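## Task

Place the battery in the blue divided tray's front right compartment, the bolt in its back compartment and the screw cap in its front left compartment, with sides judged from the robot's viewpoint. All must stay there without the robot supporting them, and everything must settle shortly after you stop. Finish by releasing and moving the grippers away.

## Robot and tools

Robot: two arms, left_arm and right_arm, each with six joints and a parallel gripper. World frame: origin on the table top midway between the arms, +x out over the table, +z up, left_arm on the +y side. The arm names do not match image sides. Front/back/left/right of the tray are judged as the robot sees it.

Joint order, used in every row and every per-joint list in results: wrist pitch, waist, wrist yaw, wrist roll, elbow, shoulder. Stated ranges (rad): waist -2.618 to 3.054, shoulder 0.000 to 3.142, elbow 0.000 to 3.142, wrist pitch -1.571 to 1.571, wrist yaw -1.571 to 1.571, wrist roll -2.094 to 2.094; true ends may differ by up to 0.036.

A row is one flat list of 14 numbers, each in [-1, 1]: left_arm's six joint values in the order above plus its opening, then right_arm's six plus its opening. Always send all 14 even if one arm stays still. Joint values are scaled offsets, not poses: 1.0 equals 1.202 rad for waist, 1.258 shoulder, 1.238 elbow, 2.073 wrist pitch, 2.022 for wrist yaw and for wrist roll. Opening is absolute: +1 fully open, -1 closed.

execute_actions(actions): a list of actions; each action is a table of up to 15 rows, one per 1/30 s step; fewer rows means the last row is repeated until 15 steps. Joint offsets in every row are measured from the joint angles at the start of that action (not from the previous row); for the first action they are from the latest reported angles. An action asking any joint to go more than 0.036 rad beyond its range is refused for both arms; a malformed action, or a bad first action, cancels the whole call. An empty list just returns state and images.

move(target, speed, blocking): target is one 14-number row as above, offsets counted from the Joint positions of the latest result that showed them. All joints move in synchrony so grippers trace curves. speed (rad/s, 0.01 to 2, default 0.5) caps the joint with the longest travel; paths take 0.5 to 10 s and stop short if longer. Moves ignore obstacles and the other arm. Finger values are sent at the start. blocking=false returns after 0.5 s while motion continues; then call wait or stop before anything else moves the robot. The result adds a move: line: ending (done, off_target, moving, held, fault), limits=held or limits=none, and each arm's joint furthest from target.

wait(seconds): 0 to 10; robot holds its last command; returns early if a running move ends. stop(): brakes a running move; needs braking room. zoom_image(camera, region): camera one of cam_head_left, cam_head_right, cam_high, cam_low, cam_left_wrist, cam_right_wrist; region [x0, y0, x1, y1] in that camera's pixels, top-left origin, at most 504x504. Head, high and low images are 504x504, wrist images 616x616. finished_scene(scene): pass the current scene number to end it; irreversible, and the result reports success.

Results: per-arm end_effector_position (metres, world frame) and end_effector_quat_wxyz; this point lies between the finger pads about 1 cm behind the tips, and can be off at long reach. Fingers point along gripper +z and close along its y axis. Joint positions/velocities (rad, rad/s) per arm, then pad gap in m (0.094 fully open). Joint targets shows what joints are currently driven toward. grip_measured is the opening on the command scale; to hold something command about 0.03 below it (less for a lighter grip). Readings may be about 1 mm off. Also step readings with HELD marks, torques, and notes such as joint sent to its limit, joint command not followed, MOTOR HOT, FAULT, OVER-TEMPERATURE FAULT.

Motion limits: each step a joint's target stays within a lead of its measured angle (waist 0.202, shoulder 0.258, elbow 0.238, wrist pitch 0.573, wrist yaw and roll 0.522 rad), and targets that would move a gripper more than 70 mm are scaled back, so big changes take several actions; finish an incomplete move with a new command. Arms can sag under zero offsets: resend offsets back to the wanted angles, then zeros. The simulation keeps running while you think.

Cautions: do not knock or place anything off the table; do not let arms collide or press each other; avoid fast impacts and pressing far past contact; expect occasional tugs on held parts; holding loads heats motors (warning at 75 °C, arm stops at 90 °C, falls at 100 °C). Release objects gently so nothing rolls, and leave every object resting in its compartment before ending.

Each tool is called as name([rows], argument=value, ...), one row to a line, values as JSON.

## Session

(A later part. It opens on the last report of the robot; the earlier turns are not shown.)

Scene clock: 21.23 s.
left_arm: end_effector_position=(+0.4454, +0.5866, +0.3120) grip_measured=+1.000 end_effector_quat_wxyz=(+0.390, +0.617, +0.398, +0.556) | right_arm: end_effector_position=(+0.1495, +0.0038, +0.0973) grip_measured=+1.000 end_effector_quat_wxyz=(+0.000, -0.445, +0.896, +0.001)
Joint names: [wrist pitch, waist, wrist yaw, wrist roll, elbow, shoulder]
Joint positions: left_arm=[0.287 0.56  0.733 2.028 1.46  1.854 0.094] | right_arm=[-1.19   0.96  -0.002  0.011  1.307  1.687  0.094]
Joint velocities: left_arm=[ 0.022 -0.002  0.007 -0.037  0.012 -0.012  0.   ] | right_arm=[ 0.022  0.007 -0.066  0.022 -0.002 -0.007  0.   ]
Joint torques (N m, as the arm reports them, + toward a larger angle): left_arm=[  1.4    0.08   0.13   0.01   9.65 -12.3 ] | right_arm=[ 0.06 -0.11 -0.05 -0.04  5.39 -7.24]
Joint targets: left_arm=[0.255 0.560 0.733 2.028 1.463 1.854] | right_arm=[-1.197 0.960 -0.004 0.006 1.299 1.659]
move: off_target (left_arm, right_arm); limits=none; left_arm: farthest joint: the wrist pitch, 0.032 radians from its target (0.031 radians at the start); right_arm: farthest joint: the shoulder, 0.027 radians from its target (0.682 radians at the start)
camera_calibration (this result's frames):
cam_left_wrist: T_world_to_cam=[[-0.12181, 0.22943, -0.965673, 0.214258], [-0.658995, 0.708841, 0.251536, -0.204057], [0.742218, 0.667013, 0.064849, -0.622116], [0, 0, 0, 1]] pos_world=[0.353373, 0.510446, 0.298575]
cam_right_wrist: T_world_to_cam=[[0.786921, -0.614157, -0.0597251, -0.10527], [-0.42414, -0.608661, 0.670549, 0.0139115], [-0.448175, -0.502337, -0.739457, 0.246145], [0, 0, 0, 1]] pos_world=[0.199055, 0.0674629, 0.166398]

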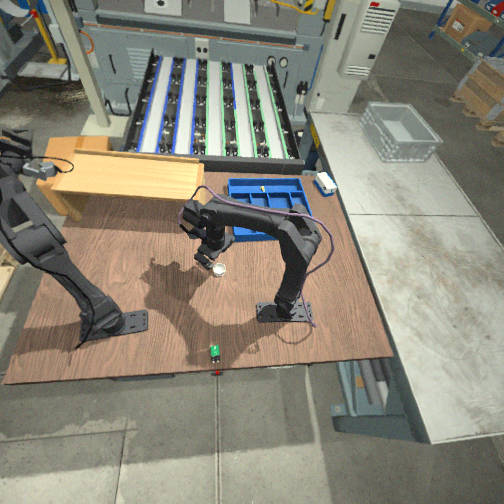

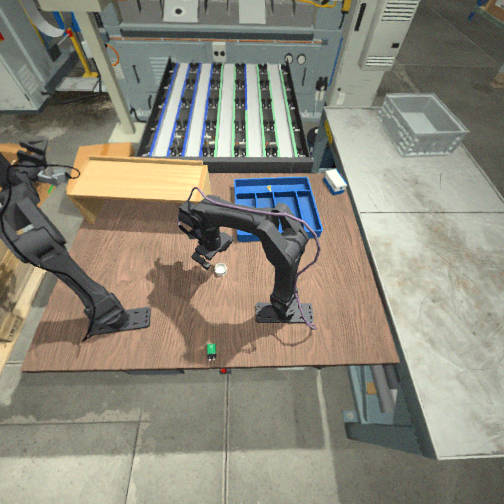

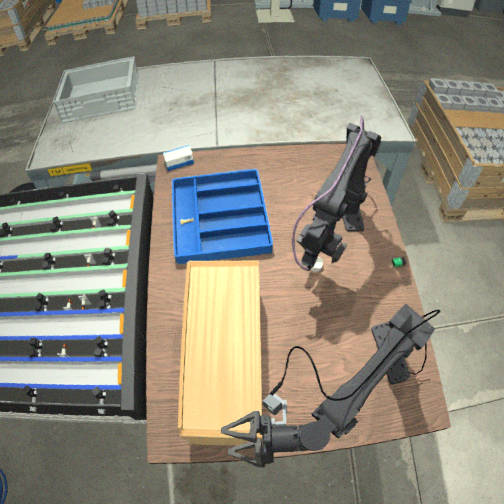

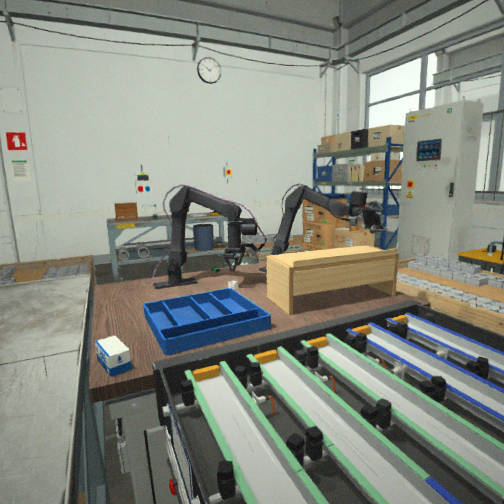

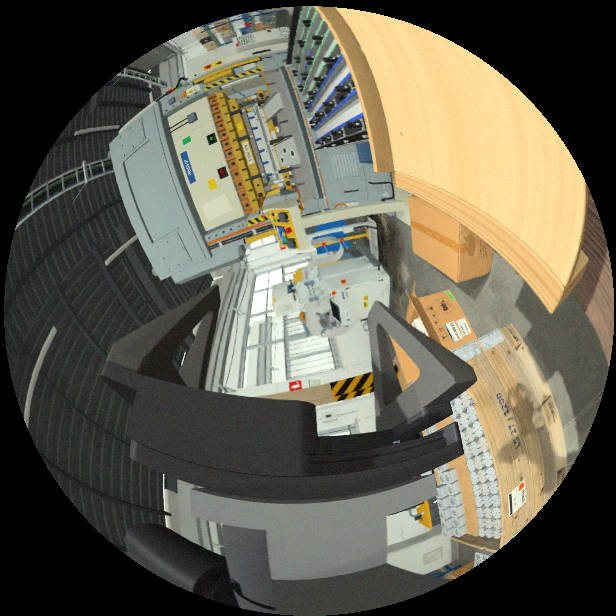

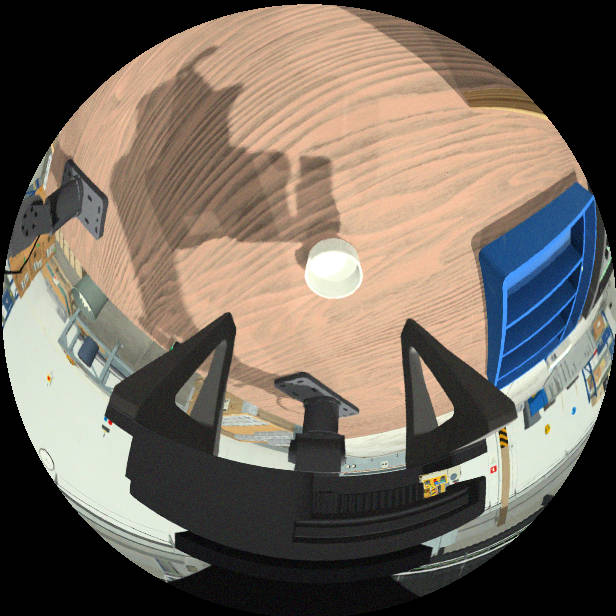

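move(target=[-0.015,0,0,0,0.002,0,1,0.151,-0.034,0,0,-0.219,0.040,1], speed=0.35)

Scene clock: 23.20 s.
left_arm: end_effector_position=(+0.4455, +0.5866, +0.3122) grip_measured=+1.000 end_effector_quat_wxyz=(+0.390, +0.617, +0.398, +0.556) | right_arm: end_effector_position=(+0.1480, -0.0134, +0.0197) grip_measured=+1.000 end_effector_quat_wxyz=(-0.008, -0.430, +0.903, -0.003)
Joint names: [wrist pitch, waist, wrist yaw, wrist roll, elbow, shoulder]
Joint positions: left_arm=[0.288 0.56  0.733 2.028 1.46  1.854 0.094] | right_arm=[-0.893  0.928 -0.002  0.011  1.042  1.737  0.094]
Joint velocities: left_arm=[-0.051 -0.017 -0.022 -0.051 -0.007 -0.032  0.   ] | right_arm=[-0.007 -0.022  0.037 -0.007 -0.007 -0.002  0.   ]
Joint torques (N m, as the arm reports them, + toward a larger angle): left_arm=[  1.4    0.07   0.07   0.06   9.78 -12.09] | right_arm=[ 0.26 -0.81  0.    0.01  5.08 -5.34]
Joint targets: left_arm=[0.256 0.560 0.733 2.028 1.463 1.854] | right_arm=[-0.877 0.919 -0.002 0.011 1.036 1.737]
move: off_target (left_arm); limits=none; left_arm: farthest joint: the wrist pitch, 0.032 radians from its target (0.031 radians at the start); right_arm: farthest joint: the wrist pitch, 0.016 radians from its target (0.313 radians at the start)
camera_calibration (this result's frames):
cam_left_wrist: T_world_to_cam=[[-0.120963, 0.230139, -0.965611, 0.213667], [-0.659216, 0.708656, 0.251478, -0.203889], [0.742161, 0.666965, 0.0659903, -0.622459], [0, 0, 0, 1]] pos_world=[0.353403, 0.510472, 0.298669]
cam_right_wrist: T_world_to_cam=[[0.766407, -0.639615, -0.0592726, -0.116604], [-0.435493, -0.585209, 0.684014, 0.0565688], [-0.472192, -0.498421, -0.727057, 0.182814], [0, 0, 0, 1]] pos_world=[0.200325, 0.0496409, 0.0873107]

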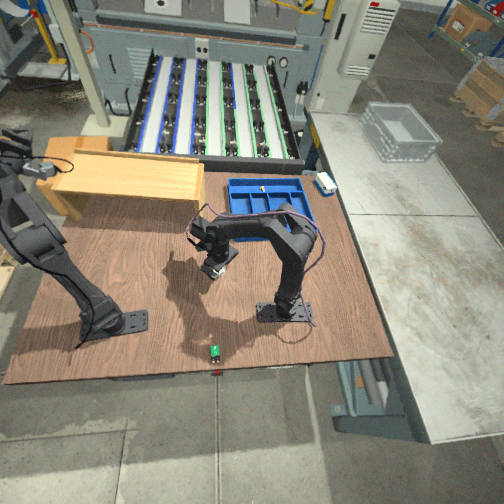

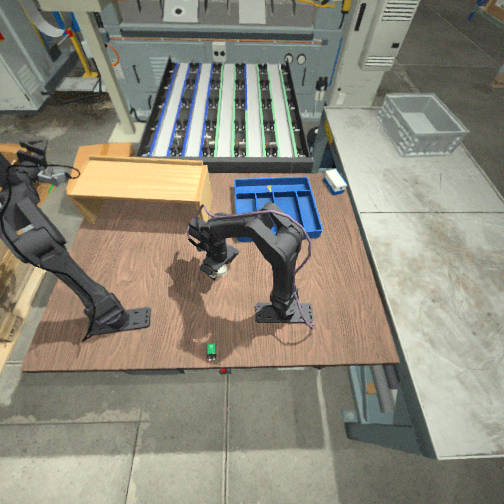

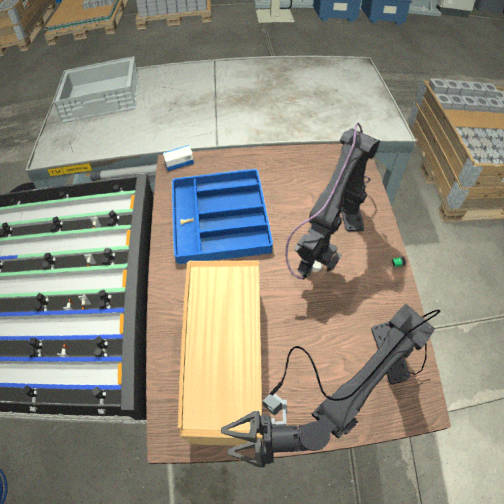

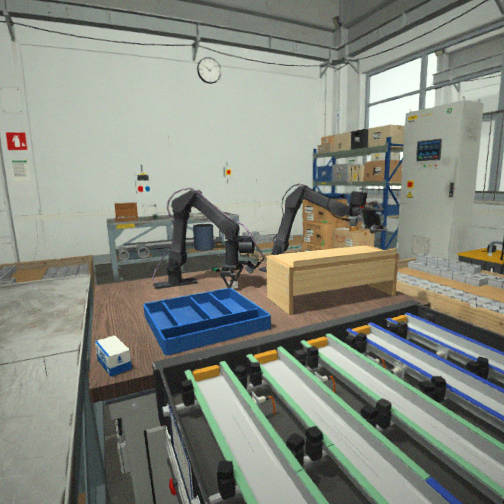

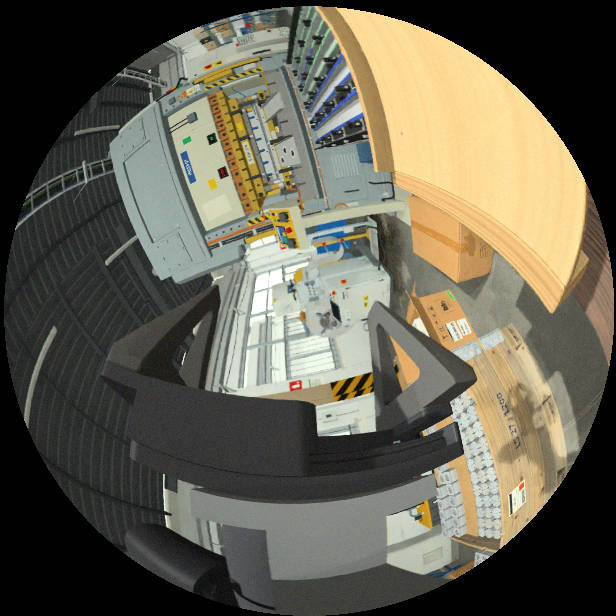

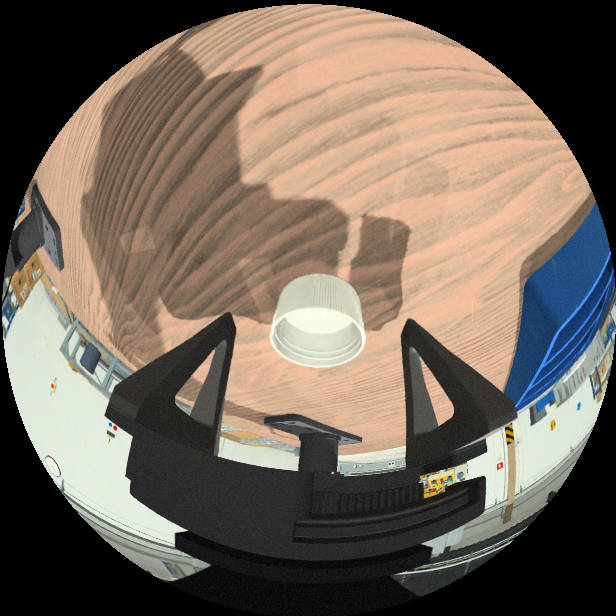

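execute_actions([
  [[0,0,0,0,0.002,0,1,0.004,0,0,0,-0.006,0,0.9],[0,0,0,0,0.002,0,1,0.008,0,0,0,-0.012,0,0.8],[0,0,0,0,0.002,0,1,0.012,0,0,0,-0.018,0,0.7],[0,0,0,0,0.002,0,1,0.016,0,0,0,-0.024,0,0.6],[0,0,0,0,0.002,0,1,0.016,0,0,0,-0.026,0,0.5],[0,0,0,0,0.002,0,1,0.016,0,0,0,-0.026,0,0.4],[0,0,0,0,0.002,0,1,0.016,0,0,0,-0.026,0,0.3]],
  [[0,0,0,0,0.002,0,1,0.003,0,0,0,-0.006,0,0.2],[0,0,0,0,0.002,0,1,0.003,0,0,0,-0.006,0,0.1],[0,0,0,0,0.002,0,1,0.003,0,0,0,-0.006,0,0.05],[0,0,0,0,0.002,0,1,0.003,0,0,0,-0.006,0,0.0]],
])

Scene clock: 24.63 s.
left_arm: end_effector_position=(+0.4457, +0.5868, +0.3160) grip_measured=+1.000 end_effector_quat_wxyz=(+0.389, +0.615, +0.392, +0.563) | right_arm: end_effector_position=(+0.1450, -0.0172, +0.0142) grip_measured=+0.003 end_effector_quat_wxyz=(-0.012, -0.430, +0.903, -0.005)
Joint names: [wrist pitch, waist, wrist yaw, wrist roll, elbow, shoulder]
Joint positions: left_arm=[0.307 0.56  0.733 2.028 1.46  1.854 0.094] | right_arm=[-0.876  0.928 -0.002  0.011  1.017  1.737  0.047]
Joint velocities: left_arm=[-0.007 -0.017 -0.022 -0.007  0.007  0.007  0.   ] | right_arm=[ 0.022 -0.027 -0.007  0.037  0.002  0.012 -0.001]
Joint torques (N m, as the arm reports them, + toward a larger angle): left_arm=[  1.64   0.02   0.1    0.09   9.9  -12.07] | right_arm=[ 0.17 -0.04 -0.01  0.01  4.86 -5.3 ]
Joint targets: left_arm=[0.298 0.560 0.733 2.028 1.463 1.854] | right_arm=[-0.870 0.928 -0.002 0.011 1.009 1.737]
Step readings (joint positions; steps 1 to 15: 1st action; 16 to 30: 2nd action):
0: left_arm=[0.288 0.560 0.733 2.028 1.460 1.854] | right_arm=[-0.892 0.928 -0.002 0.011 1.042 1.737]
1: left_arm=[0.290 0.560 0.733 2.028 1.460 1.854] | right_arm=[-0.892 0.928 -0.002 0.011 1.042 1.737]
2: left_arm=[0.291 0.560 0.733 2.028 1.460 1.854] | right_arm=[-0.892 0.928 -0.002 0.011 1.042 1.737]
4: left_arm=[0.294 0.560 0.733 2.028 1.460 1.854] | right_arm=[-0.885 0.928 -0.002 0.011 1.036 1.737]
8: left_arm=[0.296 0.560 0.733 2.028 1.460 1.854] | right_arm=[-0.879 0.928 -0.002 0.011 1.018 1.737]
15: left_arm=[0.298 0.560 0.733 2.028 1.460 1.854] | right_arm=[-0.876 0.928 -0.002 0.011 1.017 1.737]
16: left_arm=[0.299 0.560 0.733 2.028 1.460 1.854] | right_arm=[-0.876 0.928 -0.002 0.011 1.017 1.737]
17: left_arm=[0.300 0.560 0.733 2.028 1.460 1.854] | right_arm=[-0.876 0.928 -0.002 0.011 1.017 1.737]
19: left_arm=[0.303 0.560 0.733 2.028 1.460 1.854] | right_arm=[-0.876 0.928 -0.002 0.011 1.017 1.737]
23: left_arm=[0.306 0.560 0.733 2.028 1.460 1.854] | right_arm=[-0.876 0.928 -0.002 0.011 1.017 1.737]
30: Joint positions above
camera_calibration (this result's frames):
cam_left_wrist: T_world_to_cam=[[-0.10713, 0.241718, -0.964415, 0.203952], [-0.662813, 0.705645, 0.250488, -0.201136], [0.741081, 0.666062, 0.0846177, -0.627948], [0, 0, 0, 1]] pos_world=[0.353895, 0.510883, 0.300212]
cam_right_wrist: T_world_to_cam=[[0.766113, -0.639986, -0.0590684, -0.117021], [-0.432075, -0.580897, 0.689833, 0.0563476], [-0.475796, -0.502968, -0.721555, 0.175863], [0, 0, 0, 1]] pos_world=[0.197672, 0.046294, 0.0811121]

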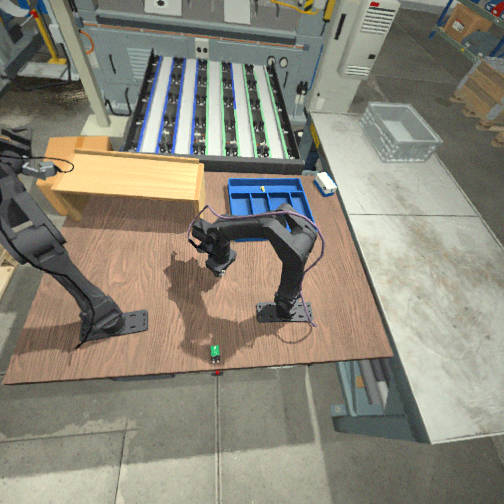

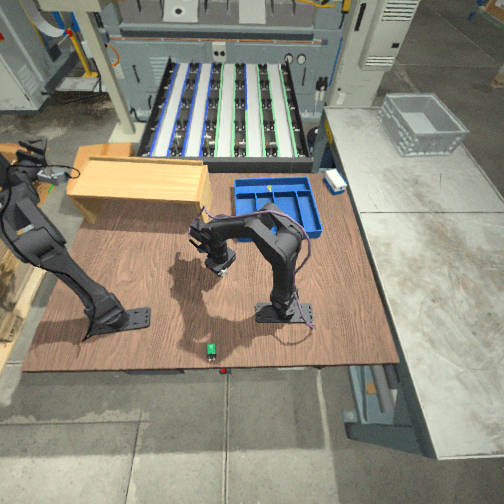

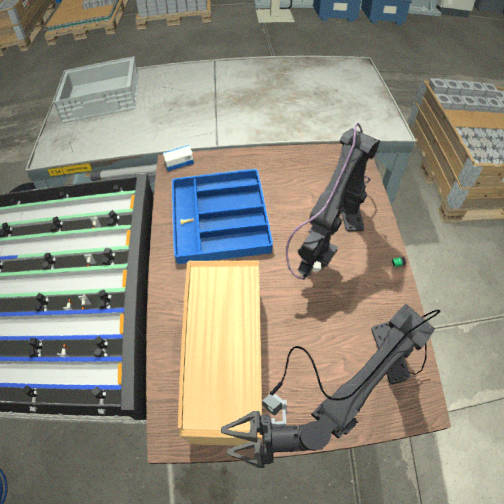

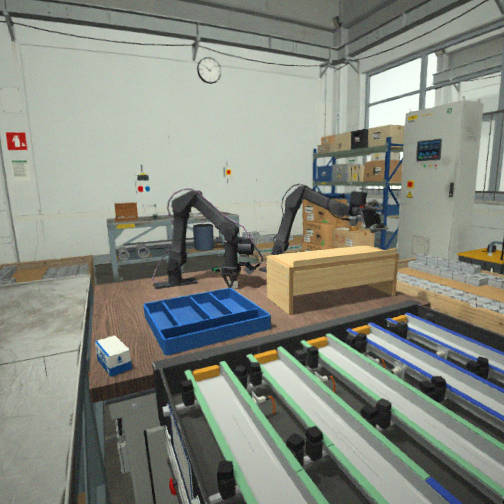

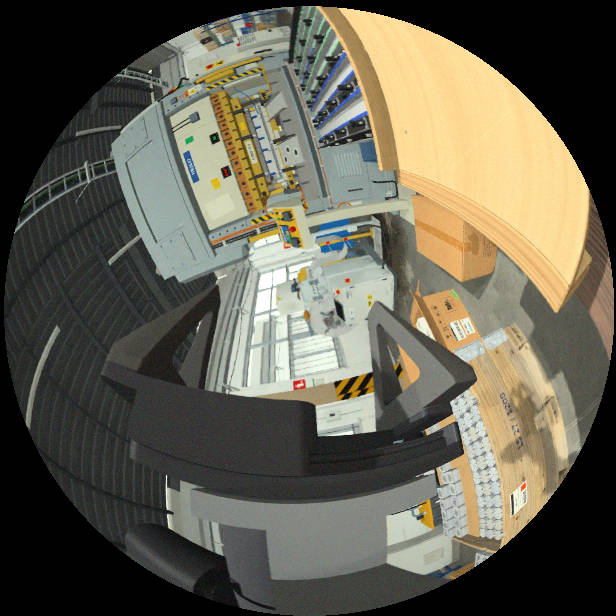

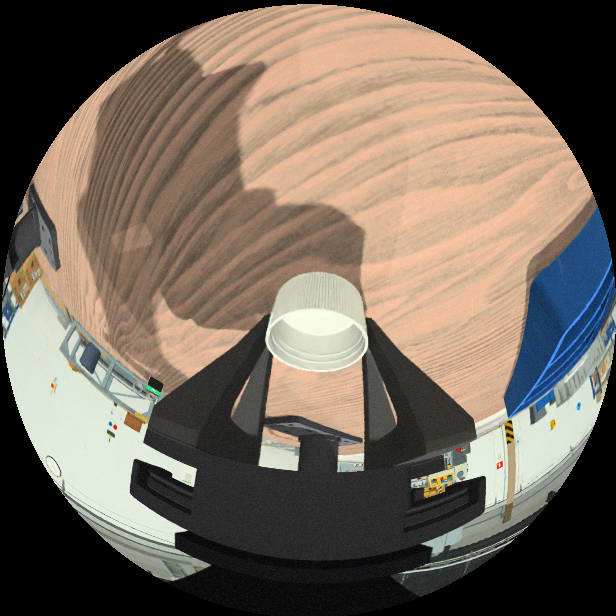

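execute_actions([
  [[-0.025,0,0,0,0.002,0,1,0.003,0,0,0,-0.006,0,-0.03],[-0.025,0,0,0,0.002,0,1,0.003,0,0,0,-0.006,0,-0.06],[-0.025,0,0,0,0.002,0,1,0.003,0,0,0,-0.006,0,-0.1]],
])

Scene clock: 25.30 s.
left_arm: end_effector_position=(+0.4455, +0.5866, +0.3121) grip_measured=+1.000 end_effector_quat_wxyz=(+0.390, +0.617, +0.398, +0.556) | right_arm: end_effector_position=(+0.1450, -0.0172, +0.0142) grip_measured=-0.084 end_effector_quat_wxyz=(-0.012, -0.430, +0.903, -0.005)
Joint names: [wrist pitch, waist, wrist yaw, wrist roll, elbow, shoulder]
Joint positions: left_arm=[0.288 0.56  0.733 2.028 1.46  1.854 0.094] | right_arm=[-0.876  0.928 -0.002  0.011  1.017  1.737  0.043]
Joint velocities: left_arm=[ 0.037  0.002  0.022 -0.007 -0.002  0.002  0.   ] | right_arm=[-0.037  0.007 -0.066  0.051  0.002  0.012 -0.002]
Joint torques (N m, as the arm reports them, + toward a larger angle): left_arm=[  1.39   0.27   0.08   0.05   9.71 -12.13] | right_arm=[ 0.18 -0.03 -0.01  0.01  4.85 -5.31]
Joint targets: left_arm=[0.255 0.560 0.733 2.028 1.463 1.854] | right_arm=[-0.870 0.928 -0.002 0.011 1.009 1.737]
Step readings (joint positions):
0: left_arm=[0.307 0.560 0.733 2.028 1.460 1.854] | right_arm=[-0.876 0.928 -0.002 0.011 1.017 1.737]
1: left_arm=[0.305 0.560 0.733 2.028 1.460 1.854] | right_arm=[-0.876 0.928 -0.002 0.011 1.017 1.737]
2: left_arm=[0.303 0.560 0.733 2.028 1.460 1.854] | right_arm=[-0.876 0.928 -0.002 0.011 1.017 1.737]
4: left_arm=[0.296 0.560 0.733 2.028 1.460 1.854] | right_arm=[-0.876 0.928 -0.002 0.011 1.017 1.737]
8: left_arm=[0.291 0.560 0.733 2.028 1.460 1.854] | right_arm=[-0.876 0.928 -0.002 0.011 1.017 1.737]
15: Joint positions above
camera_calibration (this result's frames):
cam_left_wrist: T_world_to_cam=[[-0.121245, 0.229903, -0.965632, 0.213864], [-0.659142, 0.708718, 0.251498, -0.203945], [0.74218, 0.666981, 0.0656098, -0.622345], [0, 0, 0, 1]] pos_world=[0.353393, 0.510464, 0.298637]
cam_right_wrist: T_world_to_cam=[[0.766113, -0.639986, -0.0590684, -0.117021], [-0.432075, -0.580897, 0.689833, 0.0563476], [-0.475796, -0.502968, -0.721555, 0.175863], [0, 0, 0, 1]] pos_world=[0.197672, 0.046294, 0.0811121]

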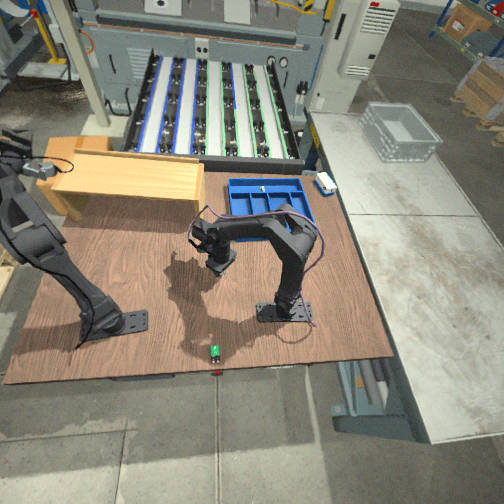

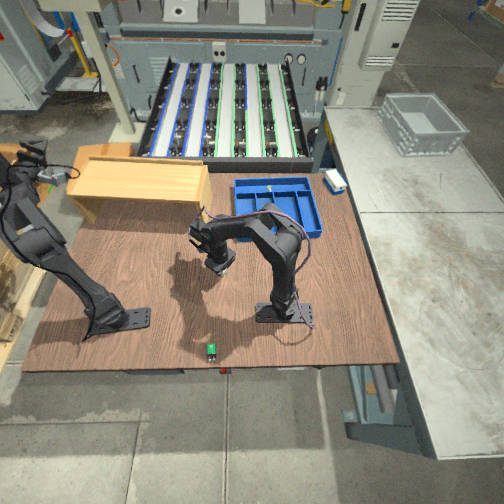

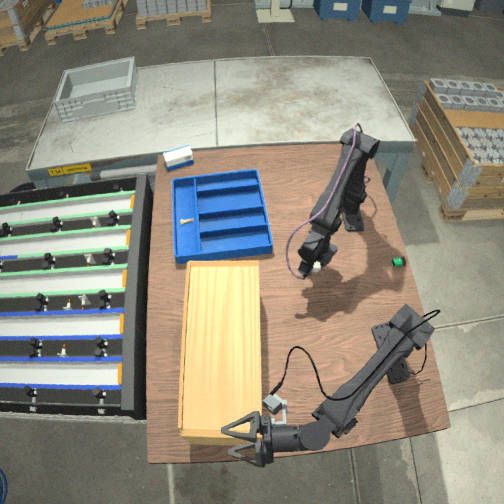

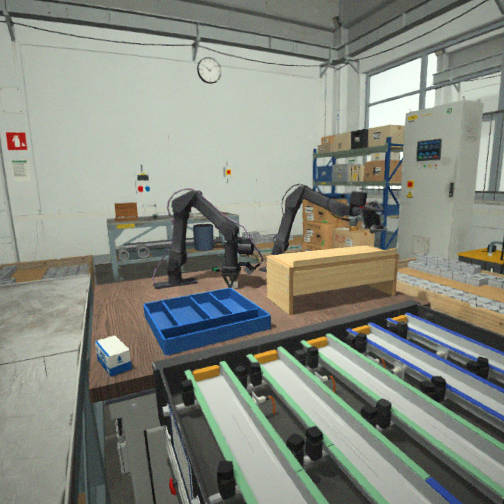

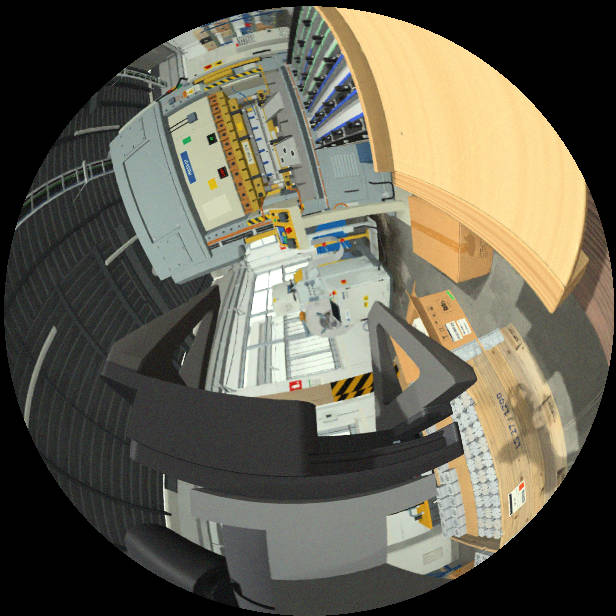

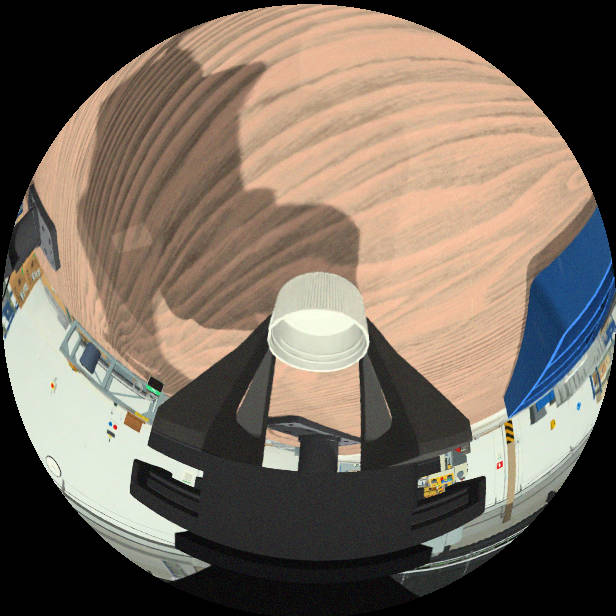

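execute_actions([
  [[-0.02,0,0,0,0.002,0,1,0.003,0,0,0,-0.006,0,-0.12]],
])

Scene clock: 25.87 s.
left_arm: end_effector_position=(+0.4453, +0.5865, +0.3103) grip_measured=+1.000 end_effector_quat_wxyz=(+0.390, +0.618, +0.401, +0.553) | right_arm: end_effector_position=(+0.1450, -0.0172, +0.0142) grip_measured=-0.094 end_effector_quat_wxyz=(-0.012, -0.430, +0.903, -0.005)
Joint names: [wrist pitch, waist, wrist yaw, wrist roll, elbow, shoulder]
Joint positions: left_arm=[0.279 0.56  0.733 2.028 1.46  1.854 0.094] | right_arm=[-0.876  0.928 -0.002  0.011  1.017  1.737  0.043]
Joint velocities: left_arm=[ 0.022 -0.012  0.007  0.051 -0.002 -0.017  0.   ] | right_arm=[ 0.007  0.002 -0.007 -0.007 -0.002 -0.012 -0.001]
Joint torques (N m, as the arm reports them, + toward a larger angle): left_arm=[  1.39   0.05   0.1    0.     9.76 -12.01] | right_arm=[ 0.18 -0.03 -0.01  0.    4.9  -5.28]
Joint targets: left_arm=[0.247 0.560 0.733 2.028 1.463 1.854] | right_arm=[-0.870 0.928 -0.002 0.011 1.009 1.737]
Step readings (joint positions):
0: left_arm=[0.288 0.560 0.733 2.028 1.460 1.854] | right_arm=[-0.876 0.928 -0.002 0.011 1.017 1.737]
1: left_arm=[0.287 0.560 0.733 2.028 1.460 1.854] | right_arm=[-0.876 0.928 -0.002 0.011 1.017 1.737]
2: left_arm=[0.286 0.560 0.733 2.028 1.460 1.854] | right_arm=[-0.876 0.928 -0.002 0.011 1.017 1.737]
4: left_arm=[0.283 0.560 0.733 2.028 1.460 1.854] | right_arm=[-0.876 0.928 -0.002 0.011 1.017 1.737]
8: left_arm=[0.280 0.560 0.733 2.028 1.460 1.854] | right_arm=[-0.876 0.928 -0.002 0.011 1.017 1.737]
15: Joint positions above
camera_calibration (this result's frames):
cam_left_wrist: T_world_to_cam=[[-0.127744, 0.224463, -0.966073, 0.218388], [-0.657449, 0.710135, 0.251931, -0.20523], [0.742592, 0.667326, 0.0568578, -0.619701], [0, 0, 0, 1]] pos_world=[0.353155, 0.510264, 0.297917]
cam_right_wrist: T_world_to_cam=[[0.766113, -0.639986, -0.0590684, -0.117021], [-0.432075, -0.580897, 0.689833, 0.0563476], [-0.475796, -0.502968, -0.721555, 0.175863], [0, 0, 0, 1]] pos_world=[0.197672, 0.046294, 0.0811121]

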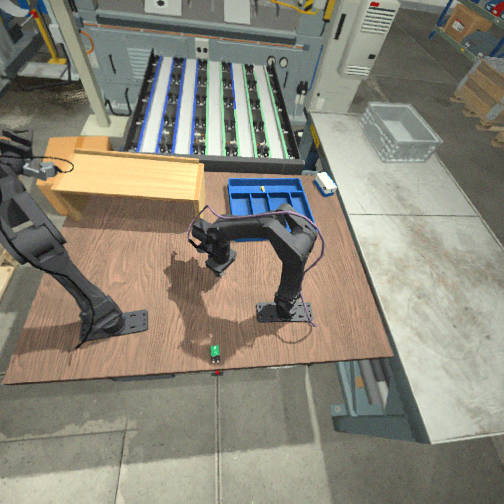

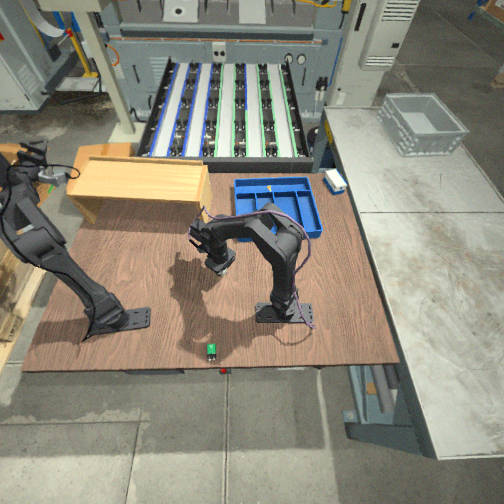

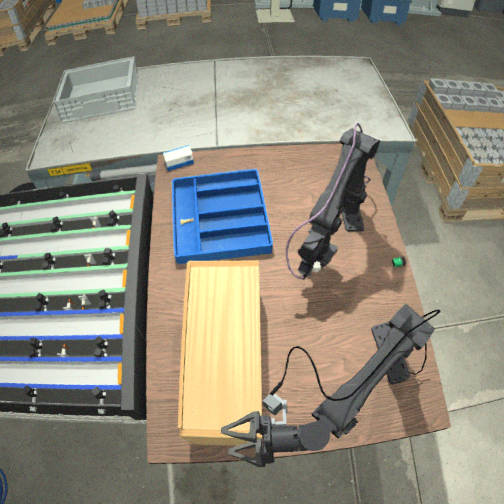

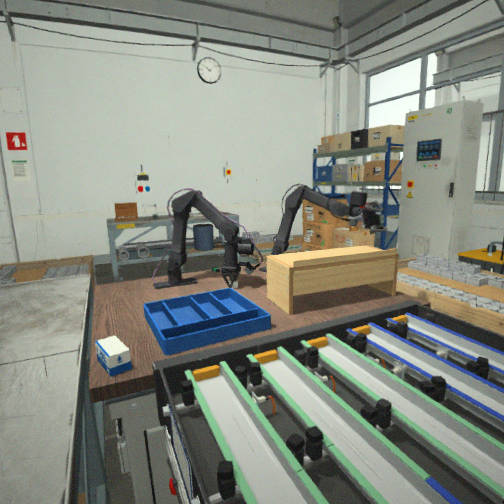

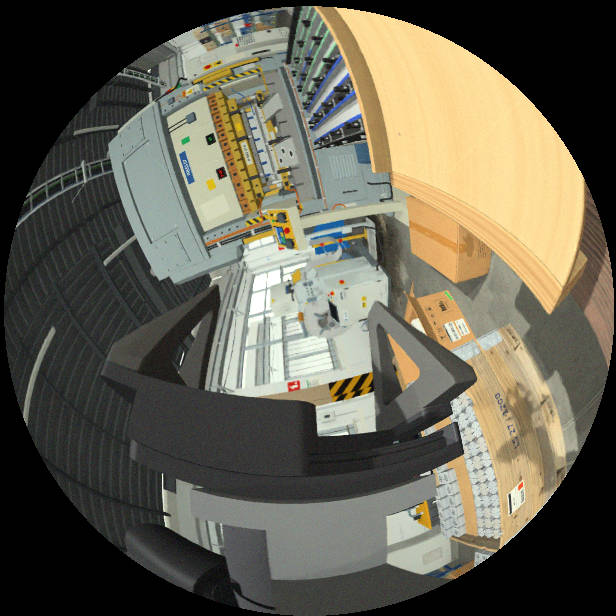

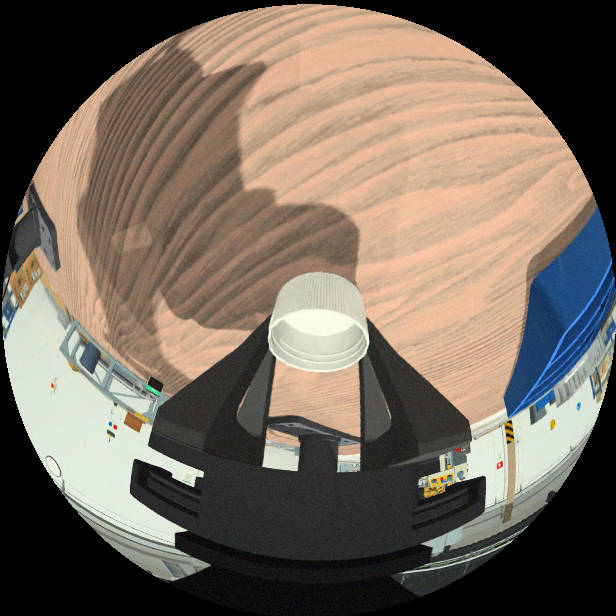

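move(target=[-0.012,0,0,0,0.002,0,1,-0.2976,-0.256,0,-0.30,0.603,-0.072,-0.125], speed=0.6)

Scene clock: 28.60 s.
left_arm: end_effector_position=(+0.4454, +0.5865, +0.3116) grip_measured=+1.000 end_effector_quat_wxyz=(+0.390, +0.617, +0.399, +0.555) | right_arm: end_effector_position=(+0.2382, -0.0544, +0.2136) grip_measured=-0.094 end_effector_quat_wxyz=(+0.079, -0.559, +0.826, +0.001)
Joint names: [wrist pitch, waist, wrist yaw, wrist roll, elbow, shoulder]
Joint positions: left_arm=[0.285 0.56  0.733 2.028 1.46  1.854 0.094] | right_arm=[-1.486  0.627 -0.002 -0.59   1.738  1.666  0.043]
Joint velocities: left_arm=[-0.051 -0.002 -0.007 -0.007 -0.007  0.002  0.   ] | right_arm=[ 0.007 -0.007 -0.022  0.066 -0.002  0.002  0.   ]
Joint torques (N m, as the arm reports them, + toward a larger angle): left_arm=[  1.39   0.15   0.09   0.03  10.06 -12.15] | right_arm=[ 0.4  -0.57 -0.01 -0.03  8.29 -6.44]
Joint targets: left_arm=[0.255 0.560 0.733 2.028 1.463 1.854] | right_arm=[-1.492 0.621 -0.002 -0.596 1.763 1.646]
move: off_target (left_arm, right_arm); limits=none; left_arm: farthest joint: the wrist pitch, 0.031 radians from its target (0.025 radians at the start); right_arm: farthest joint: the elbow, 0.025 radians from its target (0.747 radians at the start)
camera_calibration (this result's frames):
cam_left_wrist: T_world_to_cam=[[-0.123223, 0.228248, -0.965774, 0.215243], [-0.658627, 0.709149, 0.251632, -0.204336], [0.742312, 0.667092, 0.0629467, -0.621544], [0, 0, 0, 1]] pos_world=[0.353321, 0.510403, 0.298418]
cam_right_wrist: T_world_to_cam=[[0.923669, -0.382259, 0.0267254, -0.242321], [-0.328575, -0.754203, 0.56852, -0.0707513], [-0.197165, -0.533906, -0.822235, 0.298784], [0, 0, 0, 1]] pos_world=[0.259487, 0.0135322, 0.29237]

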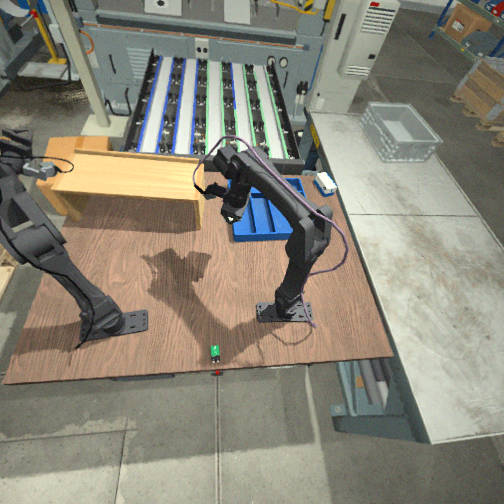

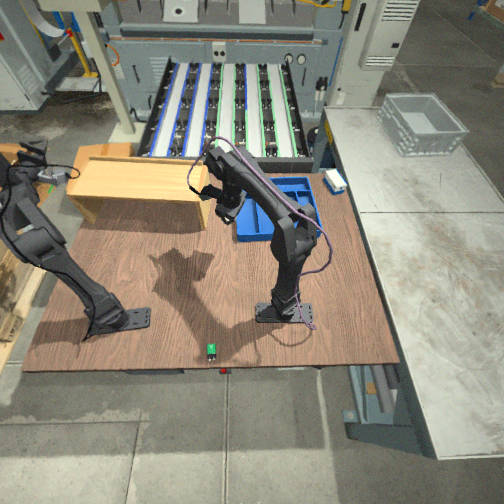

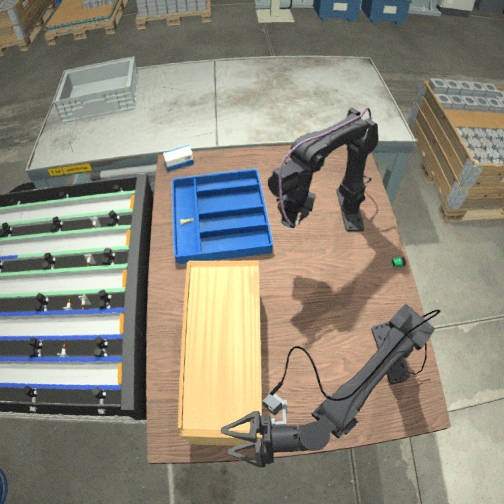

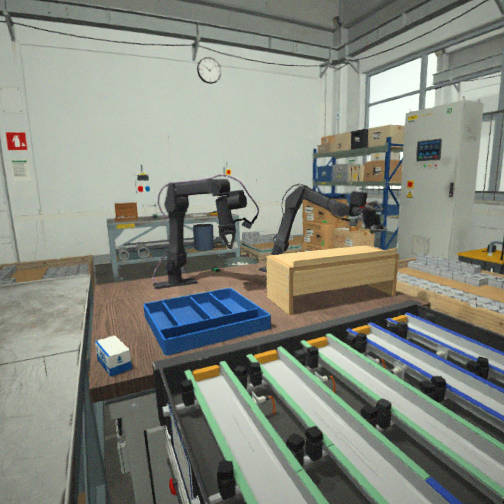

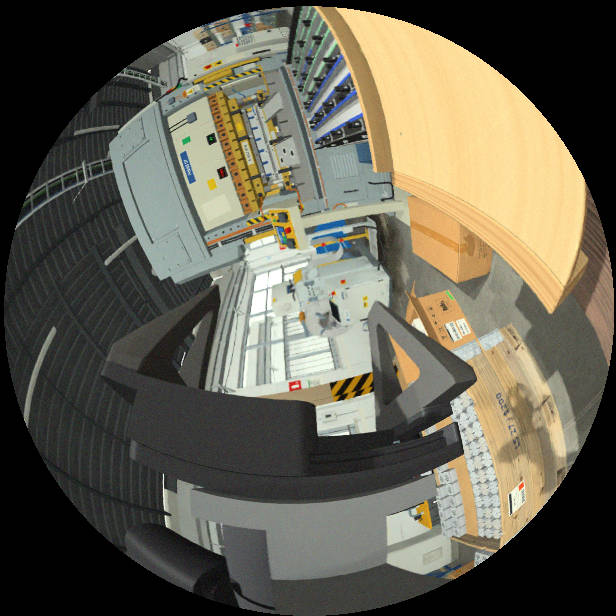

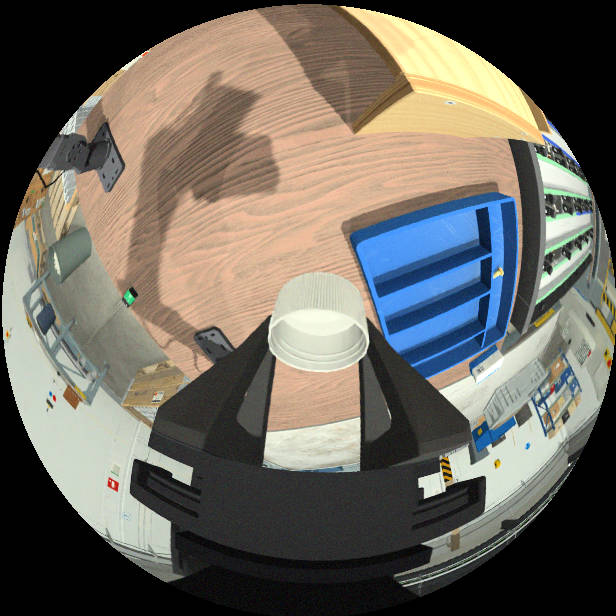

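move(target=[-0.012,0,0,0,0.002,0,1,0.008,-0.278,0,-0.349,0.354,0.46,-0.125], speed=0.6)

Scene clock: 31.60 s.
left_arm: end_effector_position=(+0.4455, +0.5866, +0.3127) grip_measured=+1.000 end_effector_quat_wxyz=(+0.390, +0.617, +0.397, +0.557) | right_arm: end_effector_position=(+0.3901, -0.1232, +0.1062) grip_measured=-0.094 end_effector_quat_wxyz=(+0.006, +0.702, -0.713, -0.004)
Joint names: [wrist pitch, waist, wrist yaw, wrist roll, elbow, shoulder]
Joint positions: left_arm=[0.291 0.56  0.733 2.028 1.46  1.854 0.094] | right_arm=[-1.473  0.293 -0.001 -1.29   2.146  2.259  0.043]
Joint velocities: left_arm=[ 0.037 -0.002  0.007 -0.037 -0.027 -0.022  0.   ] | right_arm=[-0.051  0.012 -0.007 -0.022 -0.007 -0.027  0.001]
Joint torques (N m, as the arm reports them, + toward a larger angle): left_arm=[  1.39   0.05   0.08   0.03   9.71 -12.34] | right_arm=[  0.18   0.09  -0.02  -0.08   8.69 -10.4 ]
Joint targets: left_arm=[0.260 0.560 0.733 2.028 1.463 1.854] | right_arm=[-1.469 0.293 -0.002 -1.296 2.176 2.245]
move: off_target (left_arm, right_arm); limits=none; left_arm: farthest joint: the wrist pitch, 0.031 radians from its target (0.025 radians at the start); right_arm: farthest joint: the elbow, 0.030 radians from its target (0.438 radians at the start)
camera_calibration (this result's frames):
cam_left_wrist: T_world_to_cam=[[-0.118986, 0.231794, -0.96546, 0.212285], [-0.659731, 0.708225, 0.251342, -0.203497], [0.742023, 0.66685, 0.0686529, -0.623254], [0, 0, 0, 1]] pos_world=[0.353475, 0.510532, 0.298889]
cam_right_wrist: T_world_to_cam=[[0.996993, -0.0289215, -0.0718879, -0.38062], [0.0271302, -0.738725, 0.673461, -0.159658], [-0.0725829, -0.673386, -0.735719, 0.12871], [0, 0, 0, 1]] pos_world=[0.39315, -0.04228, 0.174856]

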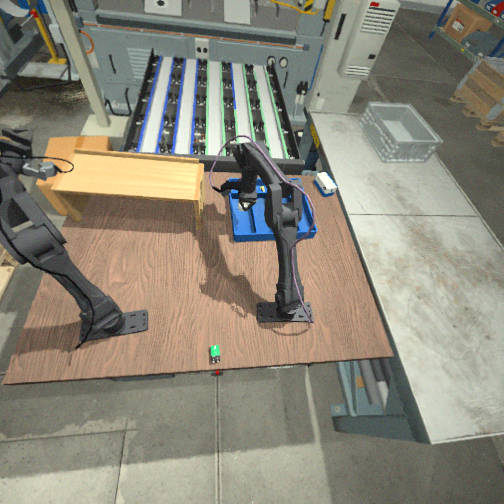

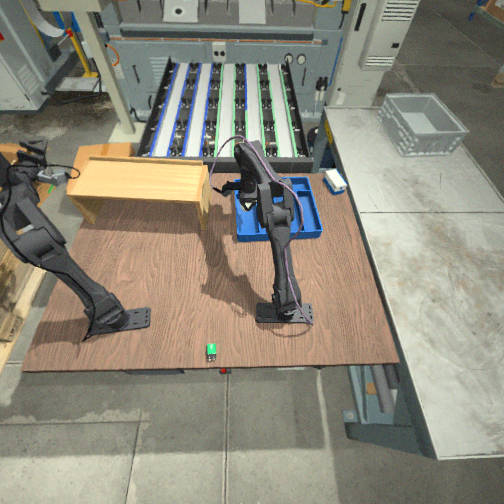

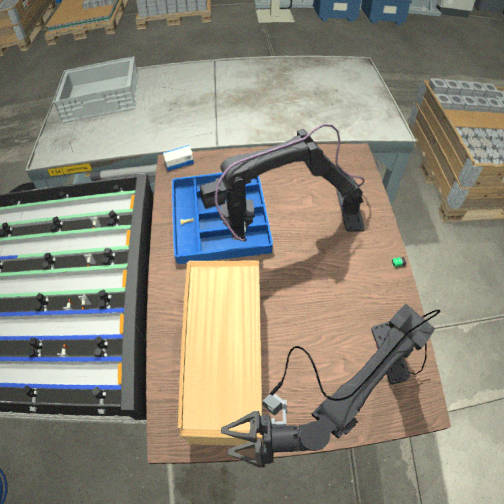

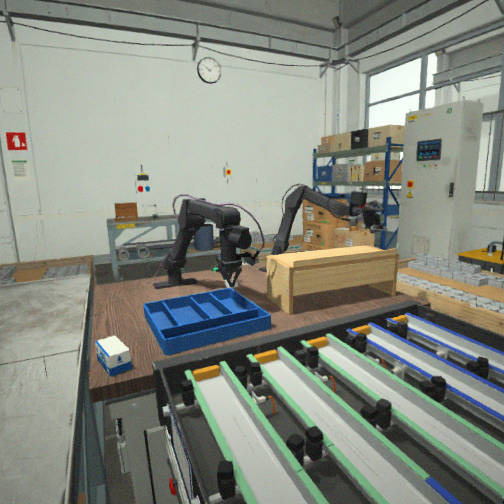

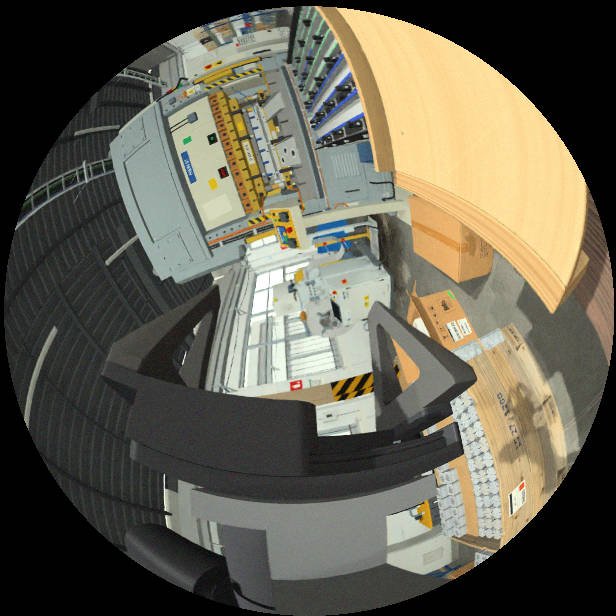

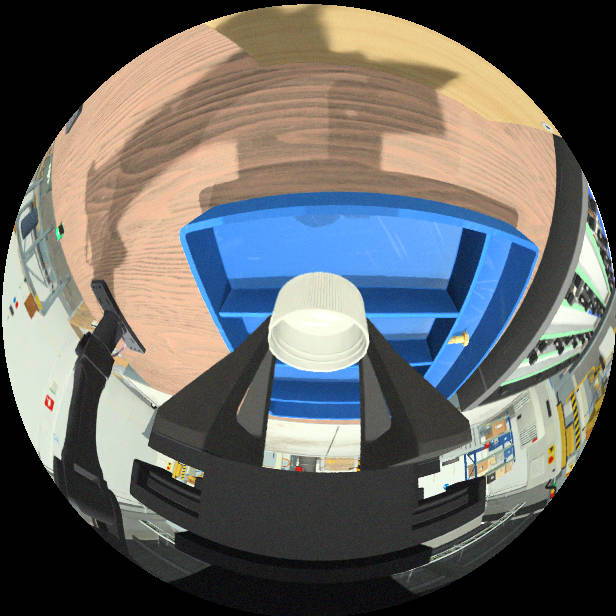

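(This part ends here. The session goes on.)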